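# Remove stained block from edge row, close the gap

## Task

Pull the block with the yellow-brown stain out of the row of on-edge blocks and lay it flat on empty bench space well apart from the row. Then push the remaining grey blocks together so they stand face to face with no gap. Finally open the gripper(s), release everything and move the arms away.

## Robot and tools

Robot: two arms, left_arm and right_arm, each ending in a two-finger parallel gripper. Both share one scene frame. Its origin sits on the tabletop midway between the arms, +z is up, +x points out across the table, and left_arm is mounted on the +y side. The names left and right refer to the arms, not to sides of any picture. A gripper's fingers point along its own +z axis and close along its own y axis. The reported end_effector_position is the spot between the finger pads, roughly 1 cm short of the tips. Reported hand positions can be somewhat wrong, more so when an arm reaches far.

Cameras: cam_head_left, cam_head_right, cam_left_wrist, cam_right_wrist, each 504x504 pixels.

The 14-number row. Every command that moves something uses a single list of 14 numbers covering both arms, each number in [-1, 1]: dx, dy, dz, rx, ry, rz, opening for left_arm, then the same seven for right_arm. All 14 must be present even when one arm is idle. dx..rz are an offset, not a pose: they give the gripper's target relative to its pose in the most recent result that showed it (or, before any such result in this scene and for the second and later calls within one reply, relative to where it is when the action begins). The offset is expressed in that gripper's own axes. Scale: 1.0 equals 0.6 m for translation and 180 degrees for rotation; rx, ry, rz form one rotation vector. Opening is absolute, not an offset: +1 is fully open (0.094 m), -1 is shut.

Tools.
execute_actions(actions, pictures): actions is a list holding one item or nothing. An empty list just reports the state (with pictures). An action item {"rows": [...], "steps": n} gives 1 to 15 rows of 14 numbers and up to 15 control steps of 1/30 s (default 15); one row per step, the last row repeated if rows run out. Every row is measured from the same base pose, not from the row before. A wait item {"steps": n} (up to 300) sends nothing and returns when n steps have elapsed since the previous result, your reply time included. An action needs at least 3 steps; its result arrives 3 steps before it ends and those remaining steps run while you compose your next reply. pictures true forces images. A refused call does nothing.
move(target, speed): target is one 14-number row as above; each gripper travels a straight line toward its target, both paths finishing together, lasting 0.5 to 10 s (cut off at 10 s). speed is in m/s, 0.002 to 0.5, default 0.25; turning is capped at twice that in rad/s. Openings are sent at the start. Paths ignore obstacles and the other arm, and grippers may lag, wander or overshoot speed near full reach. The result adds a move: line with the ending (done, off_target, moving, held, fault) and any limits (paced = sent pose was clipped; held = a check blocked some steps, after which the arm may jump fast), plus each gripper's distance from its target.
wait(seconds): 0 to 10 s of letting the scene run with no new command.
zoom_image(camera, region): enlarges [x0, y0, x1, y1] pixels of a camera's latest image, region at most 504x504.
Call it only when the goal holds and will stay that way. Replying without any tool call ends everything.

Reading results. The state line lists each arm's position (m) and quaternion wxyz. grip_measured gives finger opening on the command scale; the final entry of Joint positions is the opening in metres. Readings may be off by about 1 mm. A Hand target line (only when nothing is pending) shows where the controller is driving each gripper. HELD marks steps where your command was partly or wholly not sent; pose unreachable means the clearance check altered or blocked an arm's command. FAULT lines report stops; MOTOR HOT warns from 75 °C, a stop occurs at 90 °C for 10 s, and at 100 °C the arm goes limp and drops.

Motion behaviour. Each step, the commanded pose is clamped to within 70 mm and 16 degrees of the measured pose, then damped IK follows it, favouring position over orientation. After an action an arm only continues to its last clamped pose, so long moves need several actions; check the result and send the remainder. Arms tend to end a centimetre or more low and to sag with repeated zero offsets: to hold an arm still, send the offset back to its desired pose in the first call of a reply and zeros in later calls, aiming higher if it still droops. Zero offsets are not a pause. Joint limits (rad): waist -2.618..3.054, shoulder 0..3.142, elbow 0..3.142, wrist pitch -1.571..1.571, wrist yaw -1.571..1.571, wrist roll -2.094..2.094.

Gripping. To hold something, command an opening below grip_measured; about 0.03 lower is firm, less is gentler. Pad force tops out near 50-62 N and is weaker on very thin parts. Holding loads warms motors, even while you think, so do not grip longer than needed.

Cautions. Nothing may leave the table; knocking a block off fails the task. Do not let the arms collide or press on each other. Faster contact hits harder, and targets set beyond a contact push harder, so approach blocks slowly and aim close to the surface. Expect occasional brief tugs on held parts or nudges to loose objects. Suggested order: look and zoom to find the stained block, grasp it from above, lift clear of its neighbours, lay it flat on open bench away from the row, release, then gently slide the grey blocks together, open and retract both arms.

Each tool is called after ">>>" by a JSON object that holds its "api" and its "payload".

## Session

>>> {"api": "execute_actions", "payload": {"actions": []}}

Scene clock: 0.00 s of 4800.00 s.
left_arm: end_effector_position=(+0.4161, +0.3531, +0.3377) grip_measured=+1.000 end_effector_quat_wxyz=(+0.762, -0.406, +0.504, +0.036) | right_arm: end_effector_position=(+0.4523, -0.3445, +0.1757) grip_measured=+1.000 end_effector_quat_wxyz=(+0.253, -0.155, +0.930, +0.217)
Joint positions: left_arm=[-0.437  1.423  0.778  1.061 -1.156 -0.247  0.094] | right_arm=[-0.234  1.839  1.633 -1.083 -0.627 -0.569  0.094]
Joint velocities: left_arm=[-0.007 -0.012 -0.012 -0.051 -0.139 -0.007  0.   ] | right_arm=[-0.002 -0.007  0.007  0.066 -0.095 -0.022  0.   ]
Hand target (left_arm): +0.417, +0.352, +0.337; +0.761, -0.402, +0.508, +0.039
Hand target (right_arm): +0.452, -0.343, +0.179; +0.257, -0.157, +0.928, +0.220

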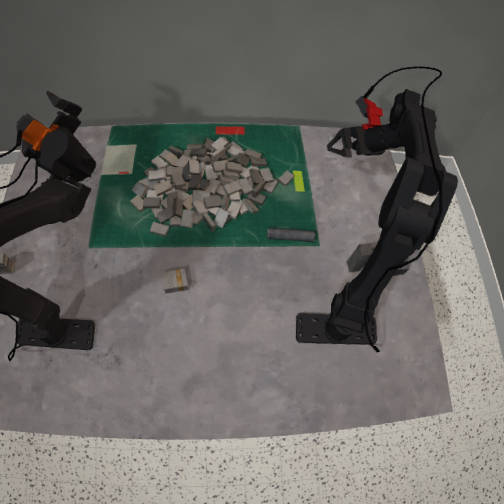

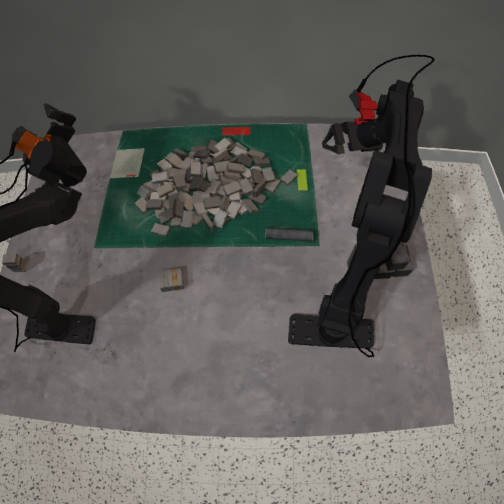

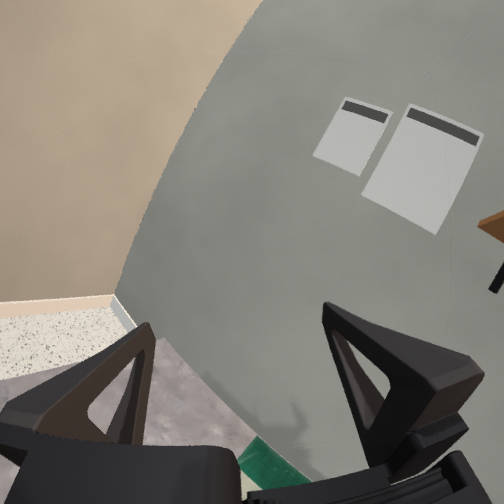

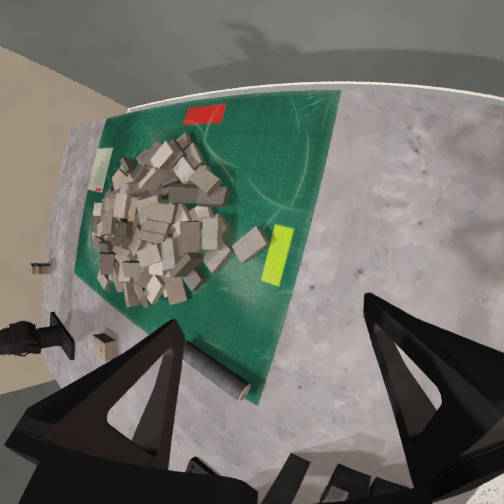

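>>> {"api": "zoom_image", "payload": {"camera": "cam_head_left", "region": [130, 240, 230, 320]}}

>>> {"api": "zoom_image", "payload": {"camera": "cam_head_right", "region": [130, 240, 230, 320]}}

Region (130, 240, 230, 320) of cam_head_left's 504x504 image, scaled by 5.040, with more detail than that image has; it fills the top 403 rows of this view, and the rest is white.

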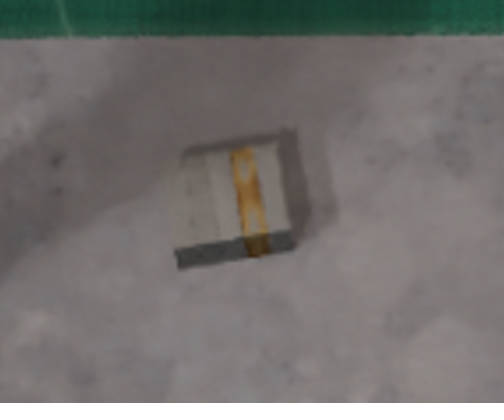

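Region (130, 240, 230, 320) of cam_head_right's 504x504 image, scaled by 5.040, with more detail than that image has; it fills the top 403 rows of this view, and the rest is white.

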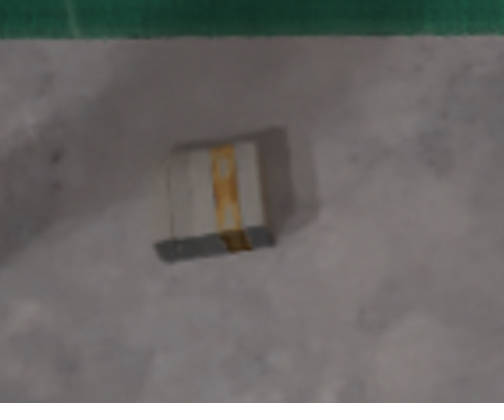

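>>> {"api": "move", "payload": {"target": [0,0,0,0.54,0.49,0.617,1,0,0,0,0,0,0,1], "speed": 0.4}}

Scene clock: 6.60 s of 4800.00 s.
left_arm: end_effector_position=(+0.4188, +0.3549, +0.3368) grip_measured=+1.000 end_effector_quat_wxyz=(+0.203, +0.667, +0.695, +0.175) | right_arm: end_effector_position=(+0.4522, -0.3448, +0.1755) grip_measured=+1.000 end_effector_quat_wxyz=(+0.253, -0.155, +0.930, +0.216)
Joint positions: left_arm=[ 0.024  1.762  2.271 -1.537  0.027  1.519  0.094] | right_arm=[-0.234  1.839  1.633 -1.083 -0.625 -0.569  0.094]
Joint velocities: left_arm=[-0.007  0.007 -0.002  0.037 -0.051 -0.007  0.   ] | right_arm=[ 0.002 -0.002 -0.012 -0.037 -0.037 -0.051  0.   ]
Hand target (left_arm): +0.415, +0.351, +0.337; +0.195, +0.675, +0.690, +0.172
Hand target (right_arm): +0.452, -0.344, +0.176; +0.253, -0.155, +0.930, +0.217
Off the commanded pose (left_arm): 0.003 m, 31 deg; orientation clipped at the last step of the last action.
Off the commanded pose (right_arm): 0.000 m, 0 deg.
joint sent to its limit (left arm) — the command would take joint 4 (wrist pitch) past its lower limit, so that joint was sent only as far as its limit.
Kept back: nothing.
move: off_target (left_arm); limits=paced

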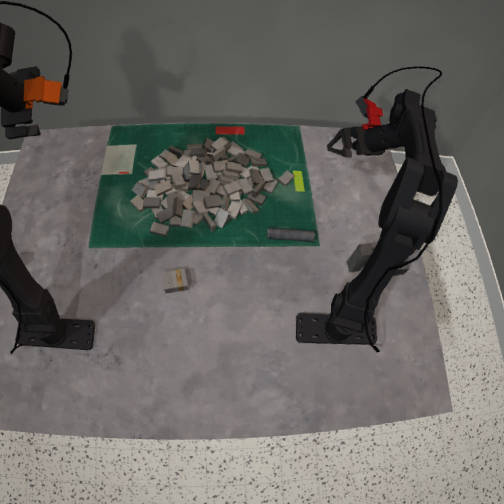

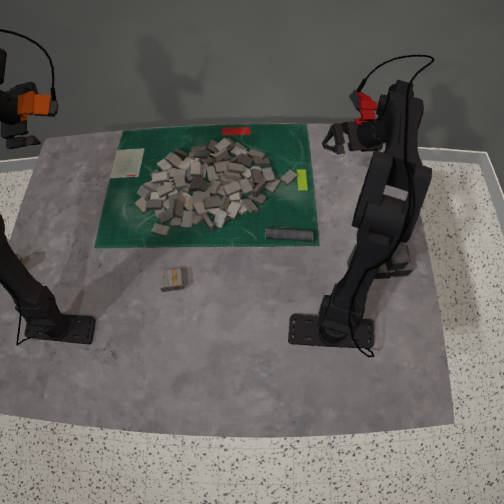

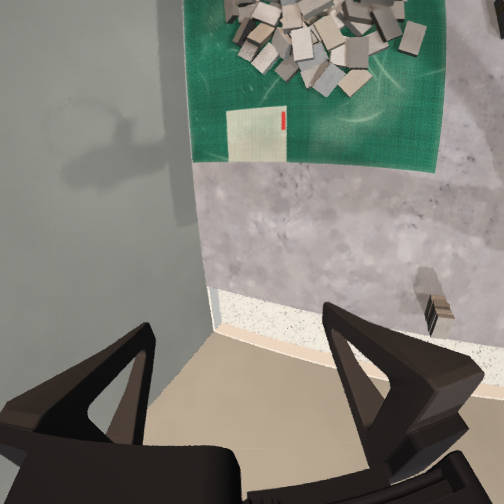

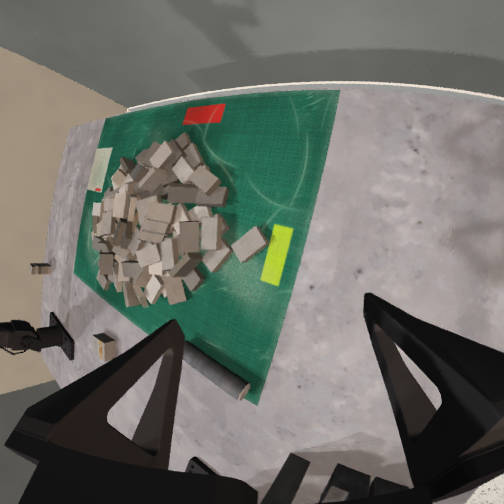

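>>> {"api": "move", "payload": {"target": [-0.447,-0.557,0.06,0.17,0,0,1,0,0,0,0,0,0,1], "speed": 0.4}}

>>> {"api": "zoom_image", "payload": {"camera": "cam_head_right", "region": [0, 220, 80, 300]}}

Scene clock: 8.67 s of 4800.00 s.
left_arm: end_effector_position=(+0.1615, +0.0691, +0.1542) grip_measured=+1.000 end_effector_quat_wxyz=(+0.022, +0.698, +0.715, -0.025) | right_arm: end_effector_position=(+0.4522, -0.3451, +0.1753) grip_measured=+1.000 end_effector_quat_wxyz=(+0.252, -0.155, +0.931, +0.215)
Joint positions: left_arm=[-1.123  1.687  1.531 -1.356  0.03   0.398  0.094] | right_arm=[-0.234  1.839  1.633 -1.083 -0.623 -0.569  0.094]
Joint velocities: left_arm=[-0.002 -0.012 -0.022  0.037 -0.022 -0.095  0.   ] | right_arm=[ 0.007  0.007 -0.037 -0.066  0.007  0.022  0.   ]
Hand target (left_arm): +0.159, +0.068, +0.150; +0.019, +0.695, +0.718, -0.029
Hand target (right_arm): +0.452, -0.345, +0.176; +0.253, -0.155, +0.930, +0.216
Off the commanded pose (left_arm): 0.007 m, 1 deg.
Off the commanded pose (right_arm): 0.000 m, 0 deg.
Kept back: nothing.
move: done

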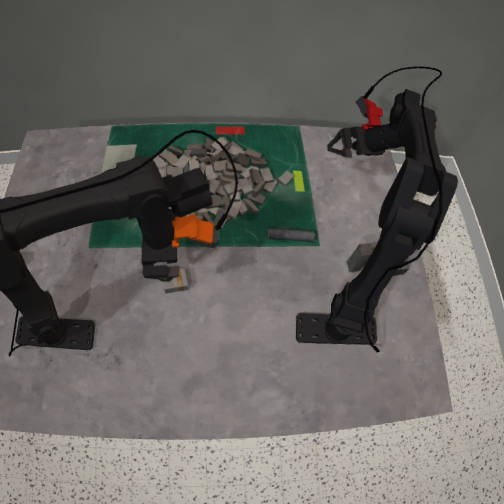

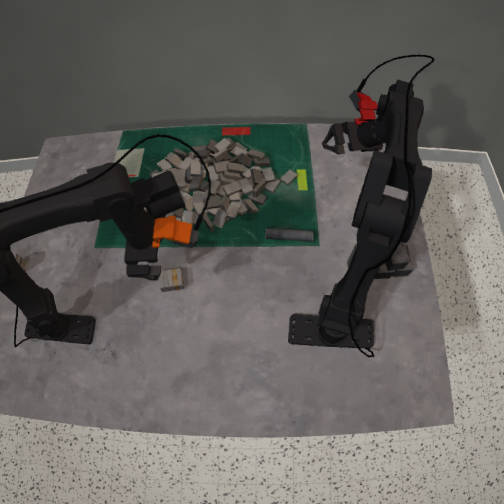

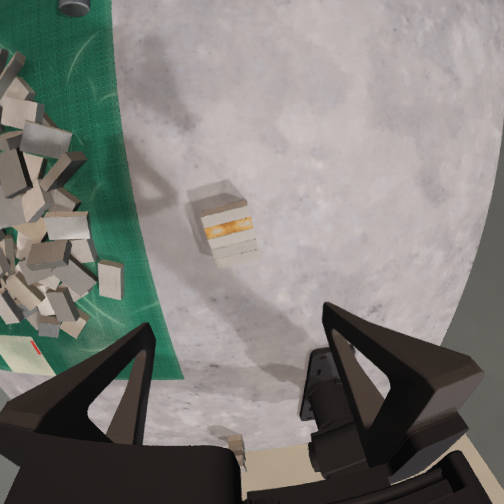

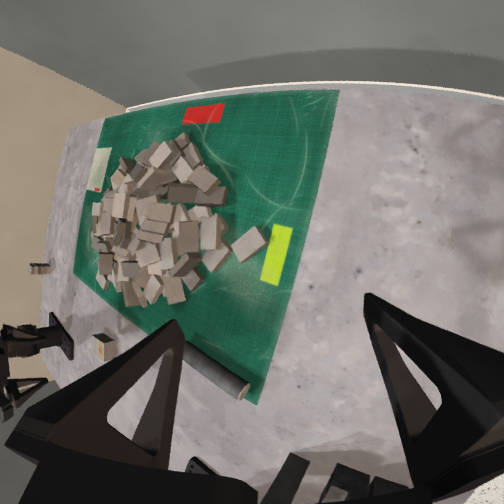

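Region (0, 220, 80, 300) of cam_head_right's 504x504 image, scaled by 6.300, with more detail than that image has.

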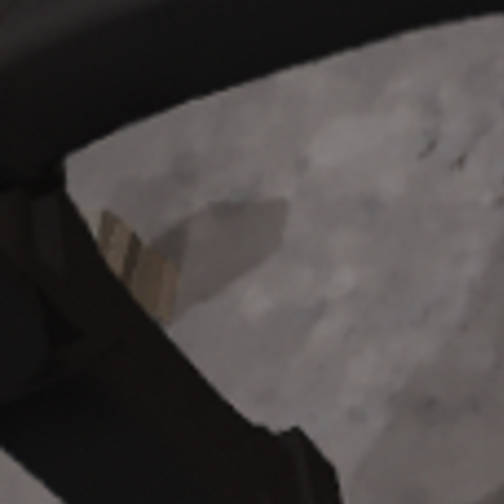

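>>> {"api": "move", "payload": {"target": [-0.025,0.005,0.11,0,0,0,1,0,0,0,0,0,0,1]}}

Scene clock: 9.93 s of 4800.00 s.
left_arm: end_effector_position=(+0.1693, +0.0516, +0.0950) grip_measured=+1.000 end_effector_quat_wxyz=(+0.025, +0.697, +0.716, -0.026) | right_arm: end_effector_position=(+0.4522, -0.3454, +0.1751) grip_measured=+1.000 end_effector_quat_wxyz=(+0.252, -0.155, +0.931, +0.214)
Joint positions: left_arm=[-1.123  1.76   1.38  -1.125  0.03   0.395  0.094] | right_arm=[-0.234  1.839  1.633 -1.083 -0.621 -0.569  0.094]
Joint velocities: left_arm=[-0.007 -0.007 -0.002  0.037  0.007  0.037  0.   ] | right_arm=[-0.002 -0.012 -0.007 -0.037  0.037 -0.007  0.   ]
Hand target (left_arm): +0.165, +0.050, +0.089; +0.022, +0.698, +0.715, -0.025
Hand target (right_arm): +0.452, -0.345, +0.175; +0.252, -0.155, +0.931, +0.215
Off the commanded pose (left_arm): 0.008 m, 0 deg.
Off the commanded pose (right_arm): 0.000 m, 0 deg.
Kept back: nothing.
move: done

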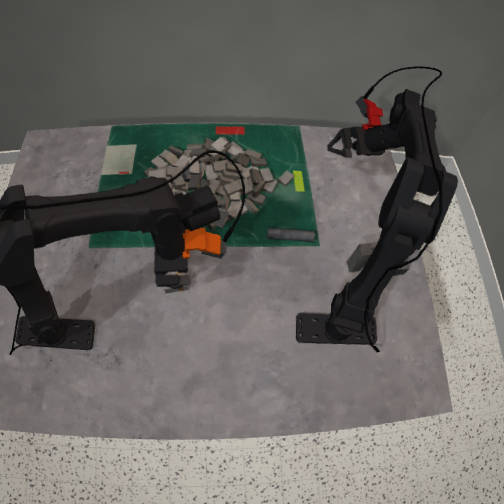

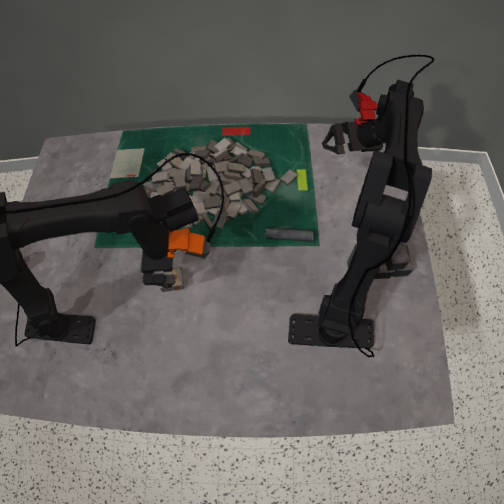

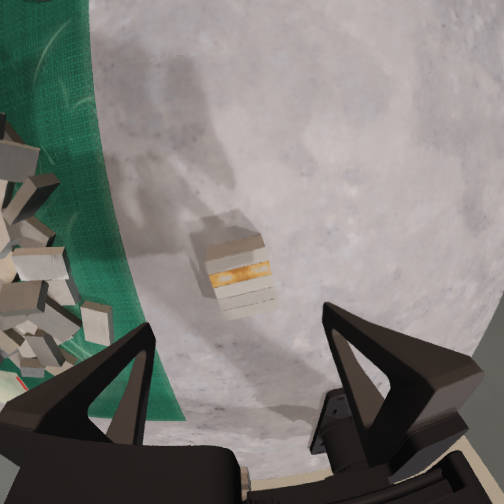

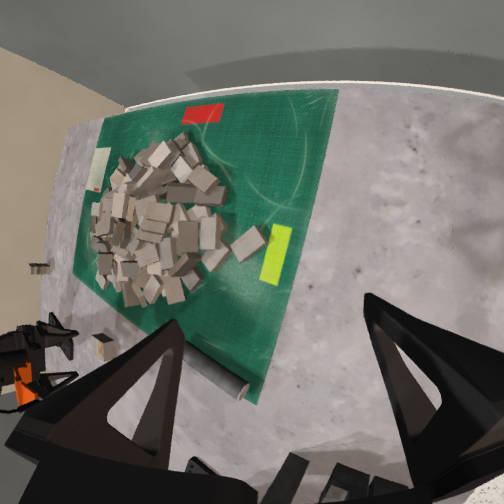

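>>> {"api": "move", "payload": {"target": [-0.012,-0.004,0.04,0,0,-0.067,0.4,0,0,0,0,0,0,1]}}

Scene clock: 11.27 s of 4800.00 s.
left_arm: end_effector_position=(+0.1731, +0.0431, +0.0800) grip_measured=+0.403 end_effector_quat_wxyz=(+0.029, +0.617, +0.786, -0.032) | right_arm: end_effector_position=(+0.4521, -0.3458, +0.1748) grip_measured=+1.000 end_effector_quat_wxyz=(+0.251, -0.155, +0.931, +0.213)
Joint positions: left_arm=[-1.123  1.79   1.355 -1.055  0.03   0.181  0.066] | right_arm=[-0.234  1.839  1.633 -1.083 -0.618 -0.569  0.094]
Joint velocities: left_arm=[ 0.007 -0.017 -0.002  0.066  0.022  0.007 -0.001] | right_arm=[-0.017 -0.012  0.012  0.007  0.037  0.007  0.   ]
Hand target (left_arm): +0.167, +0.043, +0.071; +0.022, +0.618, +0.785, -0.028
Hand target (right_arm): +0.452, -0.345, +0.175; +0.252, -0.155, +0.931, +0.214
Off the commanded pose (left_arm): 0.010 m, 1 deg.
Off the commanded pose (right_arm): 0.000 m, 0 deg.
Kept back: nothing.
move: done

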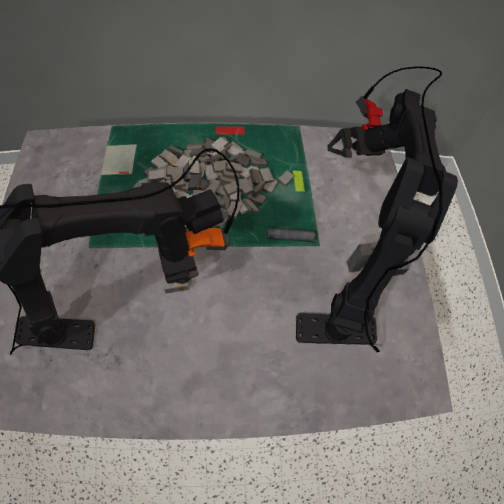

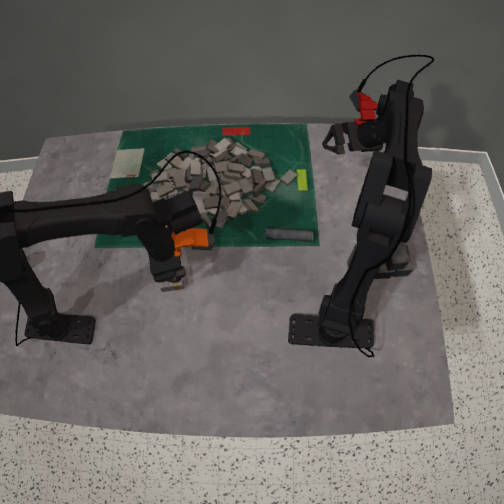

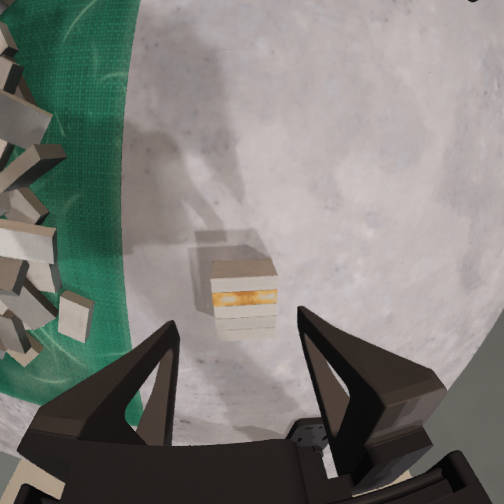

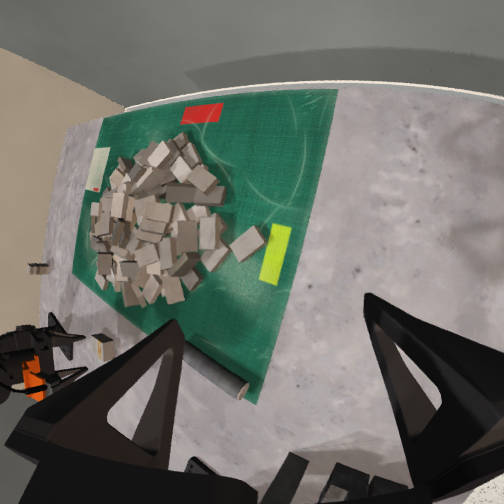

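>>> {"api": "move", "payload": {"target": [0,-0.008,0.06,0,0,0,0.4,0,0,0,0,0,0,1], "speed": 0.1}}

Scene clock: 12.47 s of 4800.00 s.
left_arm: end_effector_position=(+0.1750, +0.0389, +0.0528) grip_measured=+0.403 end_effector_quat_wxyz=(+0.036, +0.615, +0.787, -0.036) | right_arm: end_effector_position=(+0.4521, -0.3460, +0.1746) grip_measured=+1.000 end_effector_quat_wxyz=(+0.251, -0.154, +0.932, +0.212)
Joint positions: left_arm=[-1.123  1.818  1.277 -0.933  0.03   0.176  0.066] | right_arm=[-0.234  1.839  1.633 -1.083 -0.616 -0.569  0.094]
Joint velocities: left_arm=[-0.012 -0.017 -0.002  0.051  0.022 -0.007  0.   ] | right_arm=[-0.027  0.007  0.002  0.022 -0.037 -0.007  0.   ]
Hand target (left_arm): +0.169, +0.039, +0.044; +0.029, +0.617, +0.786, -0.032
Hand target (right_arm): +0.452, -0.346, +0.175; +0.252, -0.155, +0.931, +0.213
Off the commanded pose (left_arm): 0.011 m, 1 deg.
Off the commanded pose (right_arm): 0.000 m, 0 deg.
Kept back: nothing.
move: off_target (left_arm)

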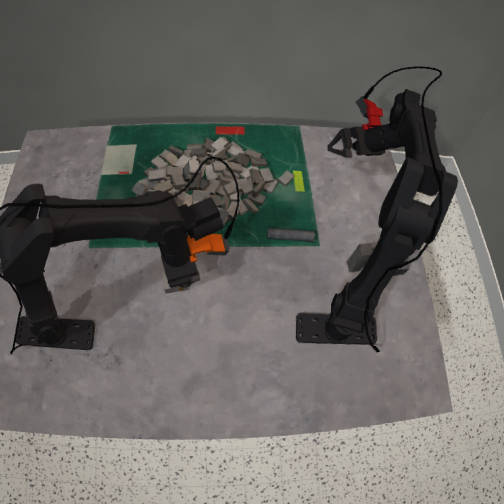

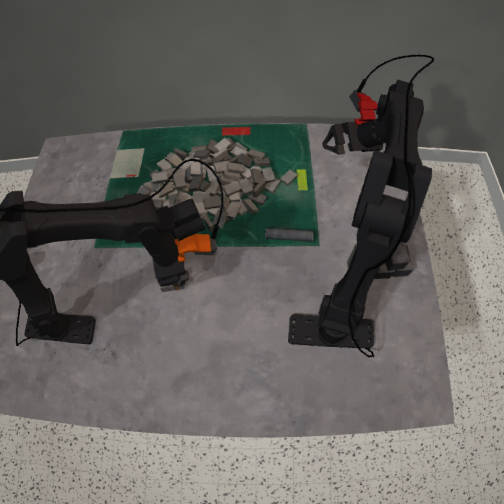

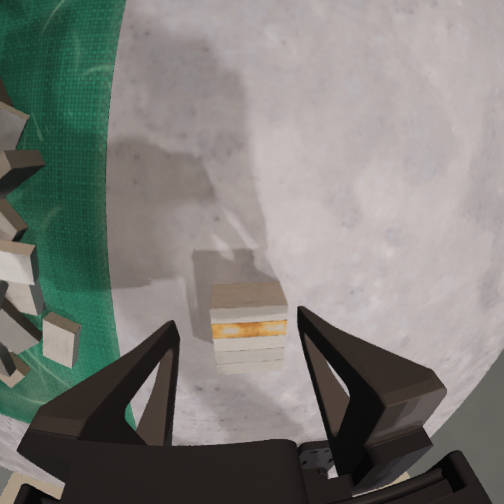

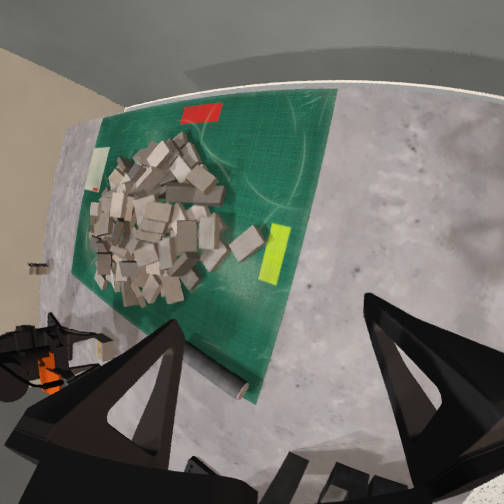

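>>> {"api": "move", "payload": {"target": [0.018,0.002,0.055,0,0,0,0.4,0,0,0,0,0,0,1], "speed": 0.08}}

Scene clock: 13.70 s of 4800.00 s.
left_arm: end_effector_position=(+0.1738, +0.0415, +0.0297) grip_measured=+0.403 end_effector_quat_wxyz=(+0.046, +0.614, +0.787, -0.041) | right_arm: end_effector_position=(+0.4520, -0.3464, +0.1744) grip_measured=+1.000 end_effector_quat_wxyz=(+0.251, -0.154, +0.932, +0.211)
Joint positions: left_arm=[-1.123  1.818  1.177 -0.81   0.03   0.176  0.066] | right_arm=[-0.234  1.839  1.633 -1.083 -0.614 -0.569  0.094]
Joint velocities: left_arm=[ 0.012 -0.002 -0.002  0.037  0.007 -0.022 -0.001] | right_arm=[ 0.002 -0.012  0.007 -0.037 -0.022  0.022  0.   ]
Hand target (left_arm): +0.174, +0.047, +0.019; +0.036, +0.615, +0.787, -0.036
Hand target (right_arm): +0.452, -0.346, +0.175; +0.251, -0.154, +0.932, +0.212
Off the commanded pose (left_arm): 0.012 m, 1 deg.
Off the commanded pose (right_arm): 0.000 m, 0 deg.
Kept back: nothing.
move: off_target (left_arm)

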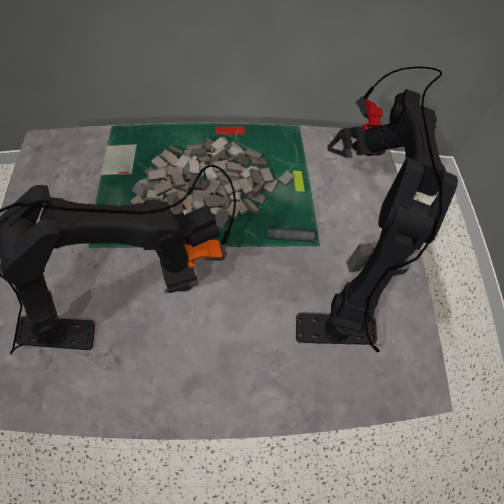

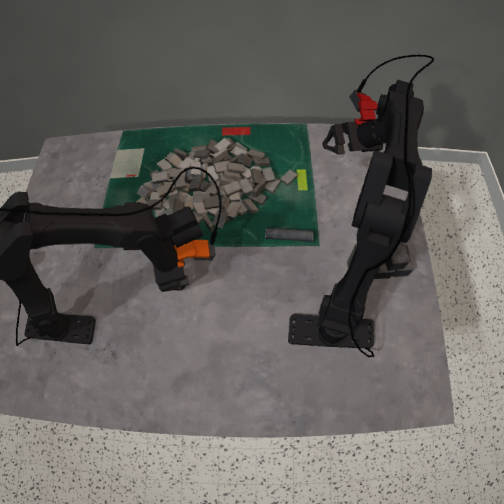

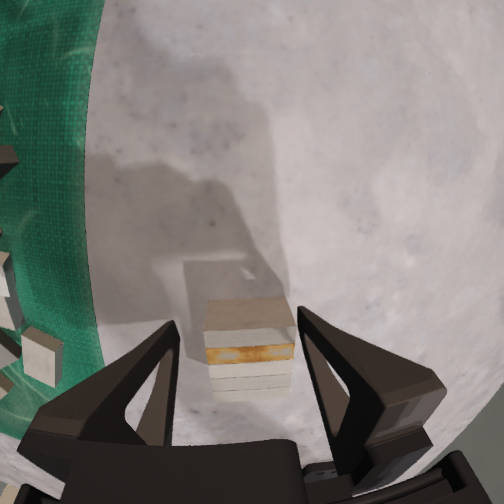

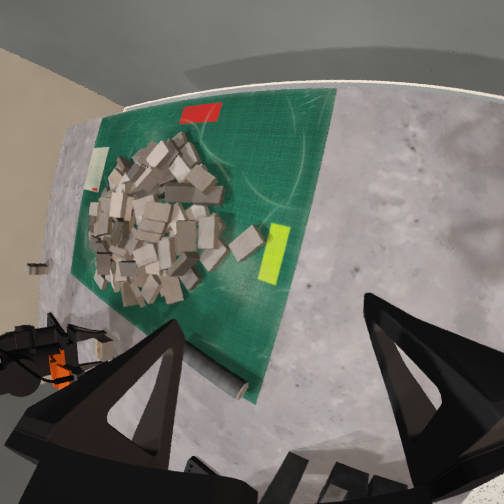

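>>> {"api": "move", "payload": {"target": [0.013,-0.003,0,0,0,0,0.4,0,0,0,0,0,0,1], "speed": 0.05}}

Scene clock: 14.70 s of 4800.00 s.
left_arm: end_effector_position=(+0.1719, +0.0459, +0.0264) grip_measured=+0.403 end_effector_quat_wxyz=(+0.042, +0.614, +0.787, -0.039) | right_arm: end_effector_position=(+0.4520, -0.3466, +0.1742) grip_measured=+1.000 end_effector_quat_wxyz=(+0.250, -0.154, +0.932, +0.210)
Joint positions: left_arm=[-1.123  1.814  1.159 -0.805  0.03   0.176  0.066] | right_arm=[-0.234  1.839  1.633 -1.083 -0.612 -0.569  0.094]
Joint velocities: left_arm=[ 0.002  0.007  0.002  0.007  0.007 -0.007  0.   ] | right_arm=[-0.017 -0.007  0.007 -0.051  0.037 -0.007  0.   ]
Hand target (left_arm): +0.170, +0.049, +0.029; +0.046, +0.614, +0.787, -0.041
Hand target (right_arm): +0.452, -0.346, +0.174; +0.251, -0.154, +0.932, +0.211
Off the commanded pose (left_arm): 0.004 m, 1 deg.
Off the commanded pose (right_arm): 0.000 m, 0 deg.
Kept back: nothing.
move: done

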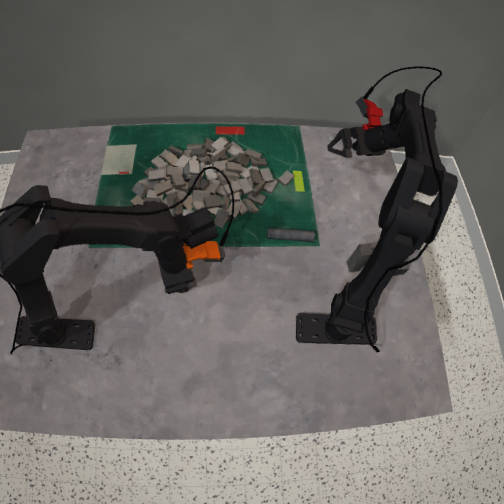

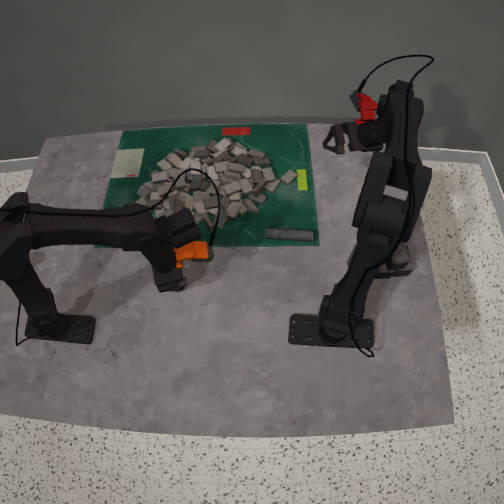

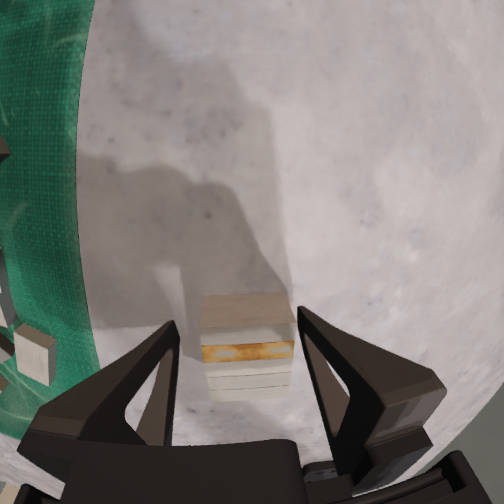

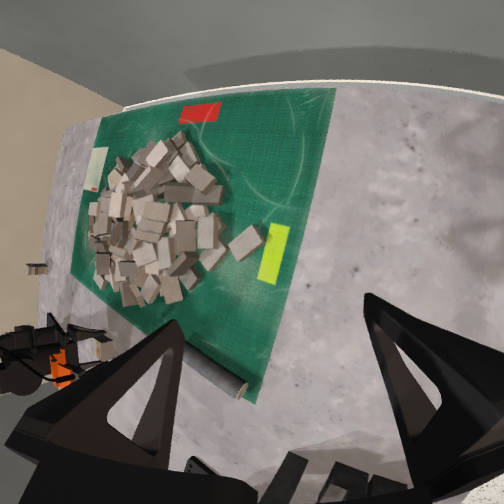

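>>> {"api": "move", "payload": {"target": [0,0,-0.008,0,0,0,-0.25,0,0,0,0,0,0,1]}}

>>> {"api": "move", "payload": {"target": [0,0,-0.06,0,0,0,-0.25,0,0,0,0,0,0,1], "speed": 0.04}}

Scene clock: 15.63 s of 4800.00 s.
left_arm: end_effector_position=(+0.1711, +0.0456, +0.0265) grip_measured=-0.074 end_effector_quat_wxyz=(+0.041, +0.615, +0.787, -0.040) | right_arm: end_effector_position=(+0.4519, -0.3470, +0.1740) grip_measured=+1.000 end_effector_quat_wxyz=(+0.250, -0.154, +0.933, +0.209)
Joint positions: left_arm=[-1.124  1.814  1.159 -0.805  0.033  0.176  0.044] | right_arm=[-0.234  1.839  1.633 -1.083 -0.61  -0.569  0.094]
Joint velocities: left_arm=[-0.012  0.007 -0.017  0.051 -0.022  0.066 -0.001] | right_arm=[-0.017  0.002  0.002 -0.022  0.051 -0.051  0.   ]
Hand target (left_arm): +0.172, +0.046, +0.031; +0.042, +0.614, +0.787, -0.039
Hand target (right_arm): +0.452, -0.347, +0.174; +0.250, -0.154, +0.932, +0.210
Off the commanded pose (left_arm): 0.005 m, 0 deg.
Off the commanded pose (right_arm): 0.000 m, 0 deg.
Kept back: nothing.
move: done

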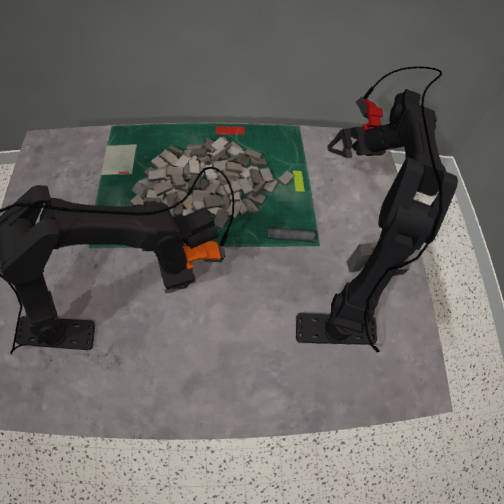

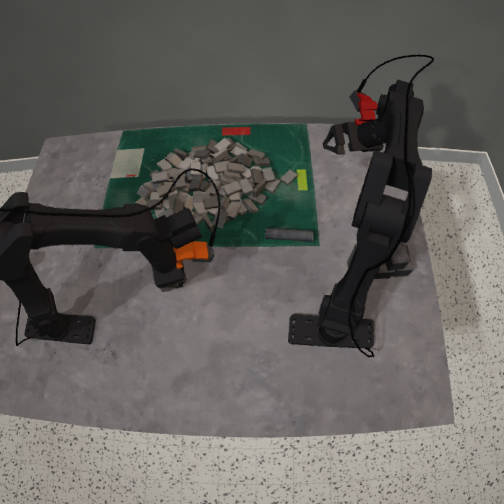

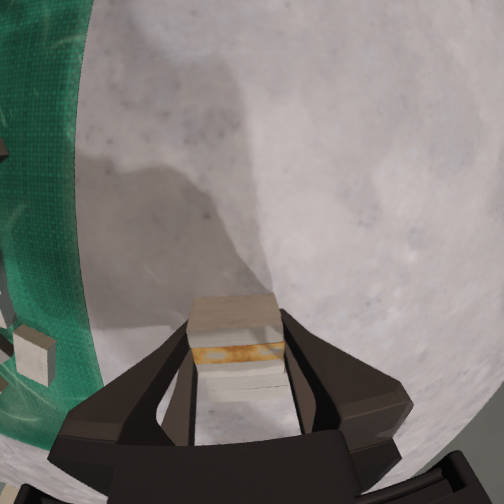

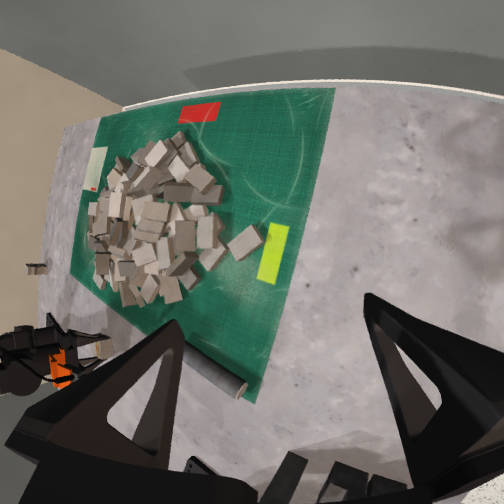

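Scene clock: 16.83 s of 4800.00 s.
left_arm: end_effector_position=(+0.1688, +0.0509, +0.0459) grip_measured=-0.074 end_effector_quat_wxyz=(+0.033, +0.615, +0.787, -0.036) | right_arm: end_effector_position=(+0.4519, -0.3473, +0.1738) grip_measured=+1.000 end_effector_quat_wxyz=(+0.250, -0.154, +0.933, +0.209)
Joint positions: left_arm=[-1.124  1.782  1.204 -0.9    0.033  0.176  0.044] | right_arm=[-0.234  1.839  1.633 -1.083 -0.608 -0.569  0.094]
Joint velocities: left_arm=[-0.017 -0.002 -0.017 -0.051 -0.066 -0.007  0.001] | right_arm=[ 0.007  0.002 -0.017 -0.007 -0.095  0.081  0.   ]
Hand target (left_arm): +0.170, +0.050, +0.062; +0.042, +0.615, +0.787, -0.041
Hand target (right_arm): +0.452, -0.347, +0.174; +0.250, -0.154, +0.933, +0.210
Off the commanded pose (left_arm): 0.016 m, 1 deg.
Off the commanded pose (right_arm): 0.000 m, 0 deg.
Kept back: nothing.
move: off_target (left_arm)

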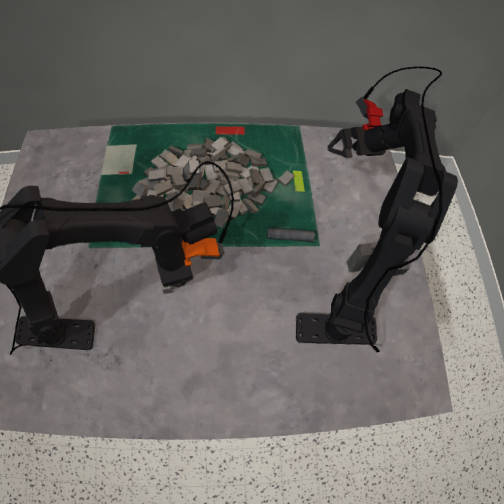

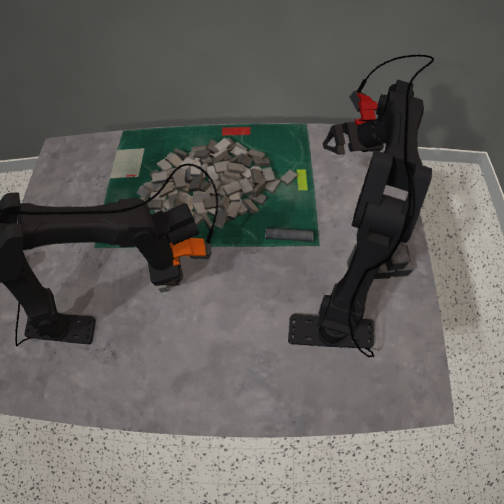

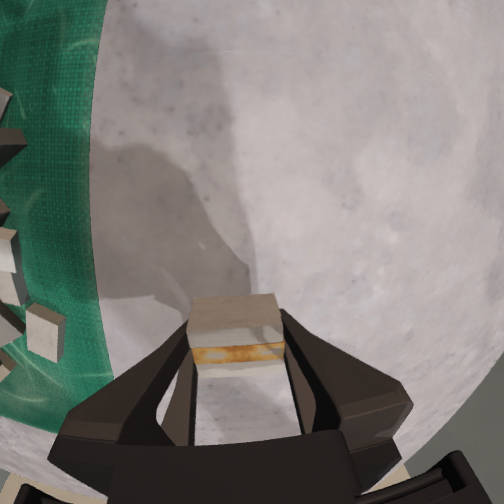

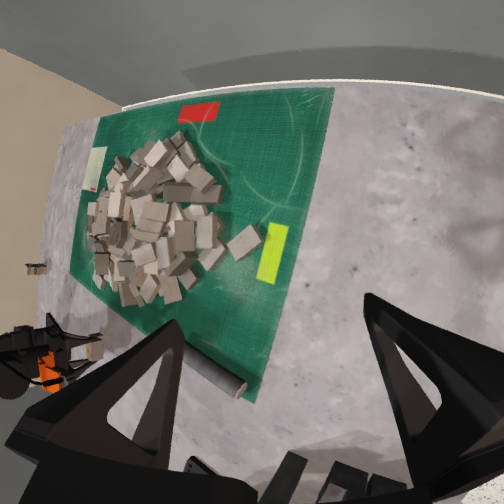

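>>> {"api": "move", "payload": {"target": [-0.008,0,0.042,0,0,0,-0.25,0,0,0,0,0,0,1], "speed": 0.04}}

>>> {"api": "move", "payload": {"target": [0,0,-0.008,0,0,0,0.3,0,0,0,0,0,0,1]}}

>>> {"api": "move", "payload": {"target": [-0.024,0,-0.004,0,0,0,0.3,0,0,0,0,0,0,1], "speed": 0.04}}

Scene clock: 17.97 s of 4800.00 s.
left_arm: end_effector_position=(+0.1709, +0.0462, +0.0268) grip_measured=-0.074 end_effector_quat_wxyz=(+0.030, +0.615, +0.787, -0.035) | right_arm: end_effector_position=(+0.4519, -0.3475, +0.1736) grip_measured=+1.000 end_effector_quat_wxyz=(+0.249, -0.154, +0.933, +0.208)
Joint positions: left_arm=[-1.124  1.832  1.187 -0.839  0.033  0.176  0.044] | right_arm=[-0.234  1.839  1.633 -1.083 -0.606 -0.569  0.094]
Joint velocities: left_arm=[ 0.027  0.002 -0.002 -0.125 -0.022  0.007 -0.002] | right_arm=[-0.027 -0.007  0.017  0.022 -0.066  0.037  0.   ]
Hand target (left_arm): +0.170, +0.044, +0.021; +0.033, +0.615, +0.787, -0.036
Hand target (right_arm): +0.452, -0.347, +0.174; +0.250, -0.154, +0.933, +0.209
Off the commanded pose (left_arm): 0.006 m, 0 deg.
Off the commanded pose (right_arm): 0.000 m, 0 deg.
Kept back: nothing.
move: done

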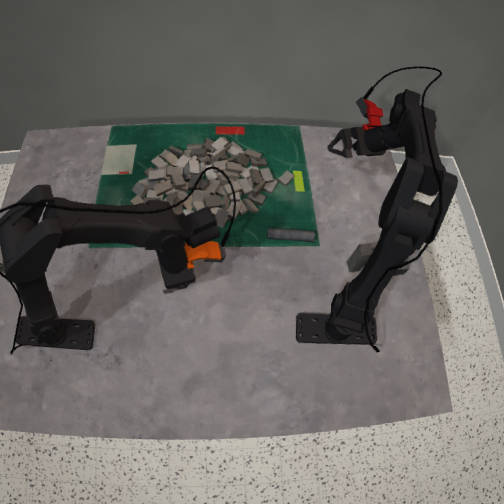

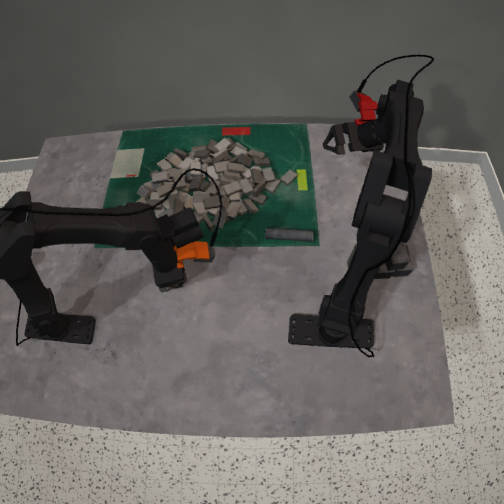

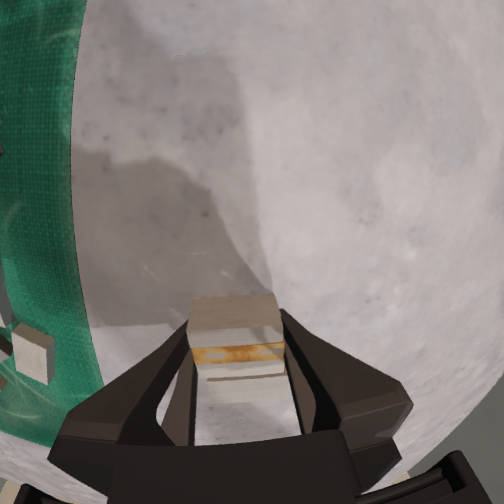

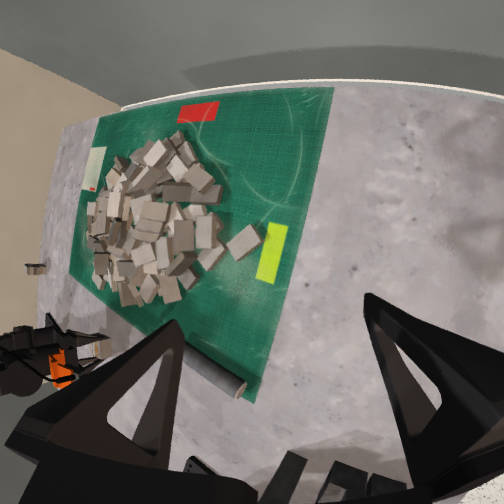

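Scene clock: 18.67 s of 4800.00 s.
left_arm: end_effector_position=(+0.1708, +0.0463, +0.0268) grip_measured=+0.297 end_effector_quat_wxyz=(+0.030, +0.615, +0.787, -0.034) | right_arm: end_effector_position=(+0.4518, -0.3479, +0.1734) grip_measured=+1.000 end_effector_quat_wxyz=(+0.249, -0.154, +0.934, +0.207)
Joint positions: left_arm=[-1.124  1.832  1.187 -0.84   0.033  0.176  0.061] | right_arm=[-0.234  1.839  1.633 -1.083 -0.604 -0.569  0.094]
Joint velocities: left_arm=[ 0.007 -0.017  0.002 -0.022  0.007  0.037 -0.   ] | right_arm=[-0.017 -0.002  0.002 -0.022 -0.037 -0.022  0.   ]
Hand target (left_arm): +0.171, +0.047, +0.032; +0.030, +0.615, +0.787, -0.035
Hand target (right_arm): +0.452, -0.348, +0.174; +0.249, -0.154, +0.933, +0.208
Off the commanded pose (left_arm): 0.005 m, 0 deg.
Off the commanded pose (right_arm): 0.000 m, 0 deg.
Kept back: nothing.
move: done

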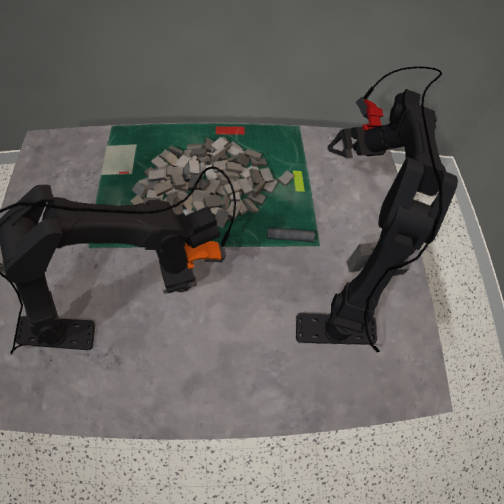

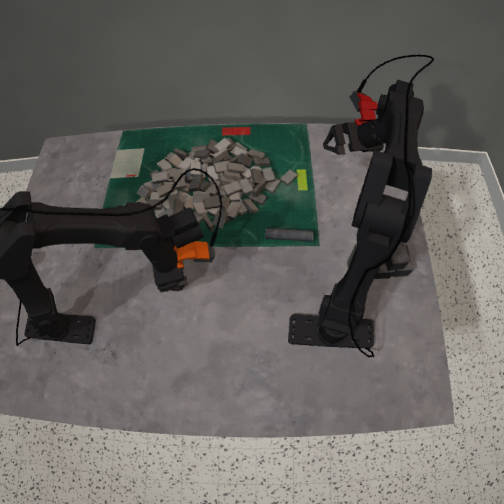

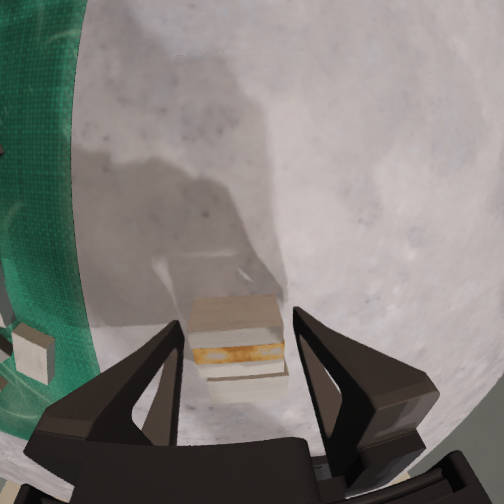

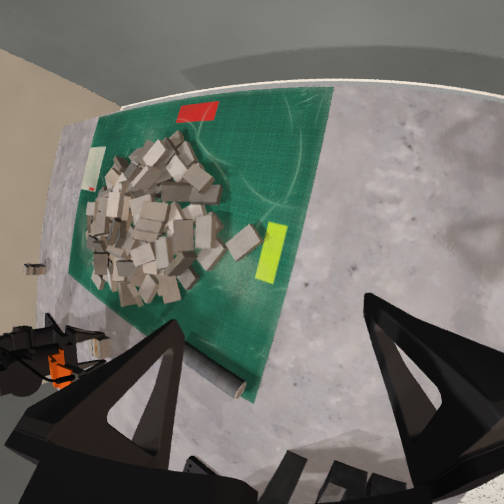

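Scene clock: 19.40 s of 4800.00 s.
left_arm: end_effector_position=(+0.1761, +0.0346, +0.0310) grip_measured=+0.297 end_effector_quat_wxyz=(+0.038, +0.615, +0.787, -0.039) | right_arm: end_effector_position=(+0.4518, -0.3482, +0.1732) grip_measured=+1.000 end_effector_quat_wxyz=(+0.248, -0.154, +0.934, +0.206)
Joint positions: left_arm=[-1.124  1.856  1.234 -0.846  0.033  0.176  0.061] | right_arm=[-0.234  1.839  1.633 -1.083 -0.602 -0.569  0.094]
Joint velocities: left_arm=[-0.007  0.012  0.007 -0.037 -0.095 -0.022 -0.   ] | right_arm=[-0.007 -0.007 -0.002 -0.007  0.037  0.007  0.   ]
Hand target (left_arm): +0.174, +0.033, +0.030; +0.031, +0.615, +0.787, -0.035
Hand target (right_arm): +0.452, -0.348, +0.173; +0.249, -0.154, +0.934, +0.207
Off the commanded pose (left_arm): 0.003 m, 1 deg.
Off the commanded pose (right_arm): 0.000 m, 0 deg.
Kept back: nothing.
move: done

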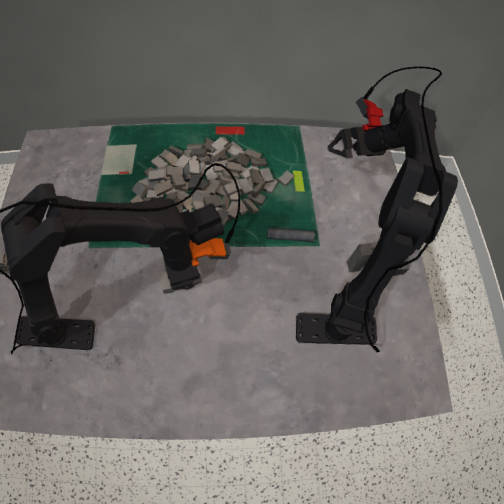

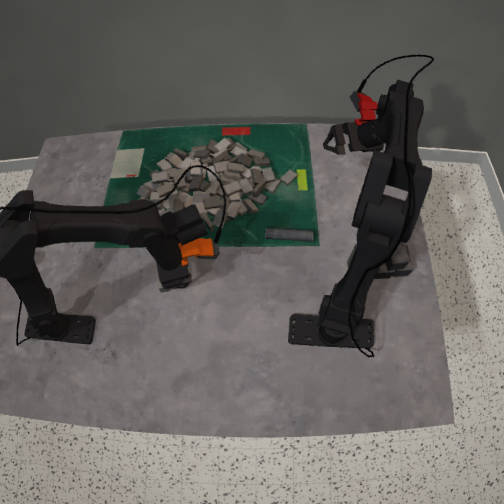

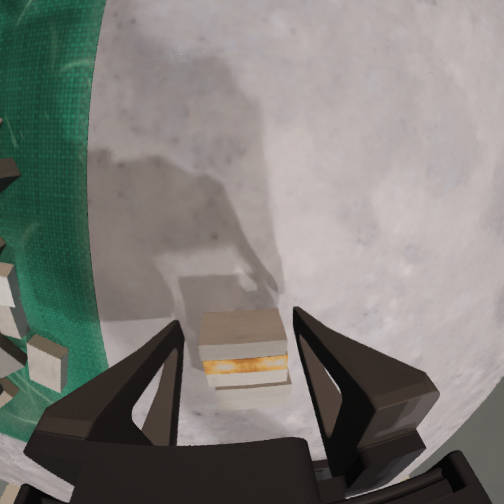

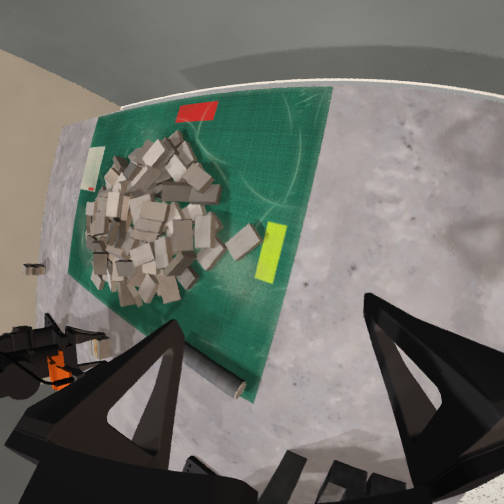

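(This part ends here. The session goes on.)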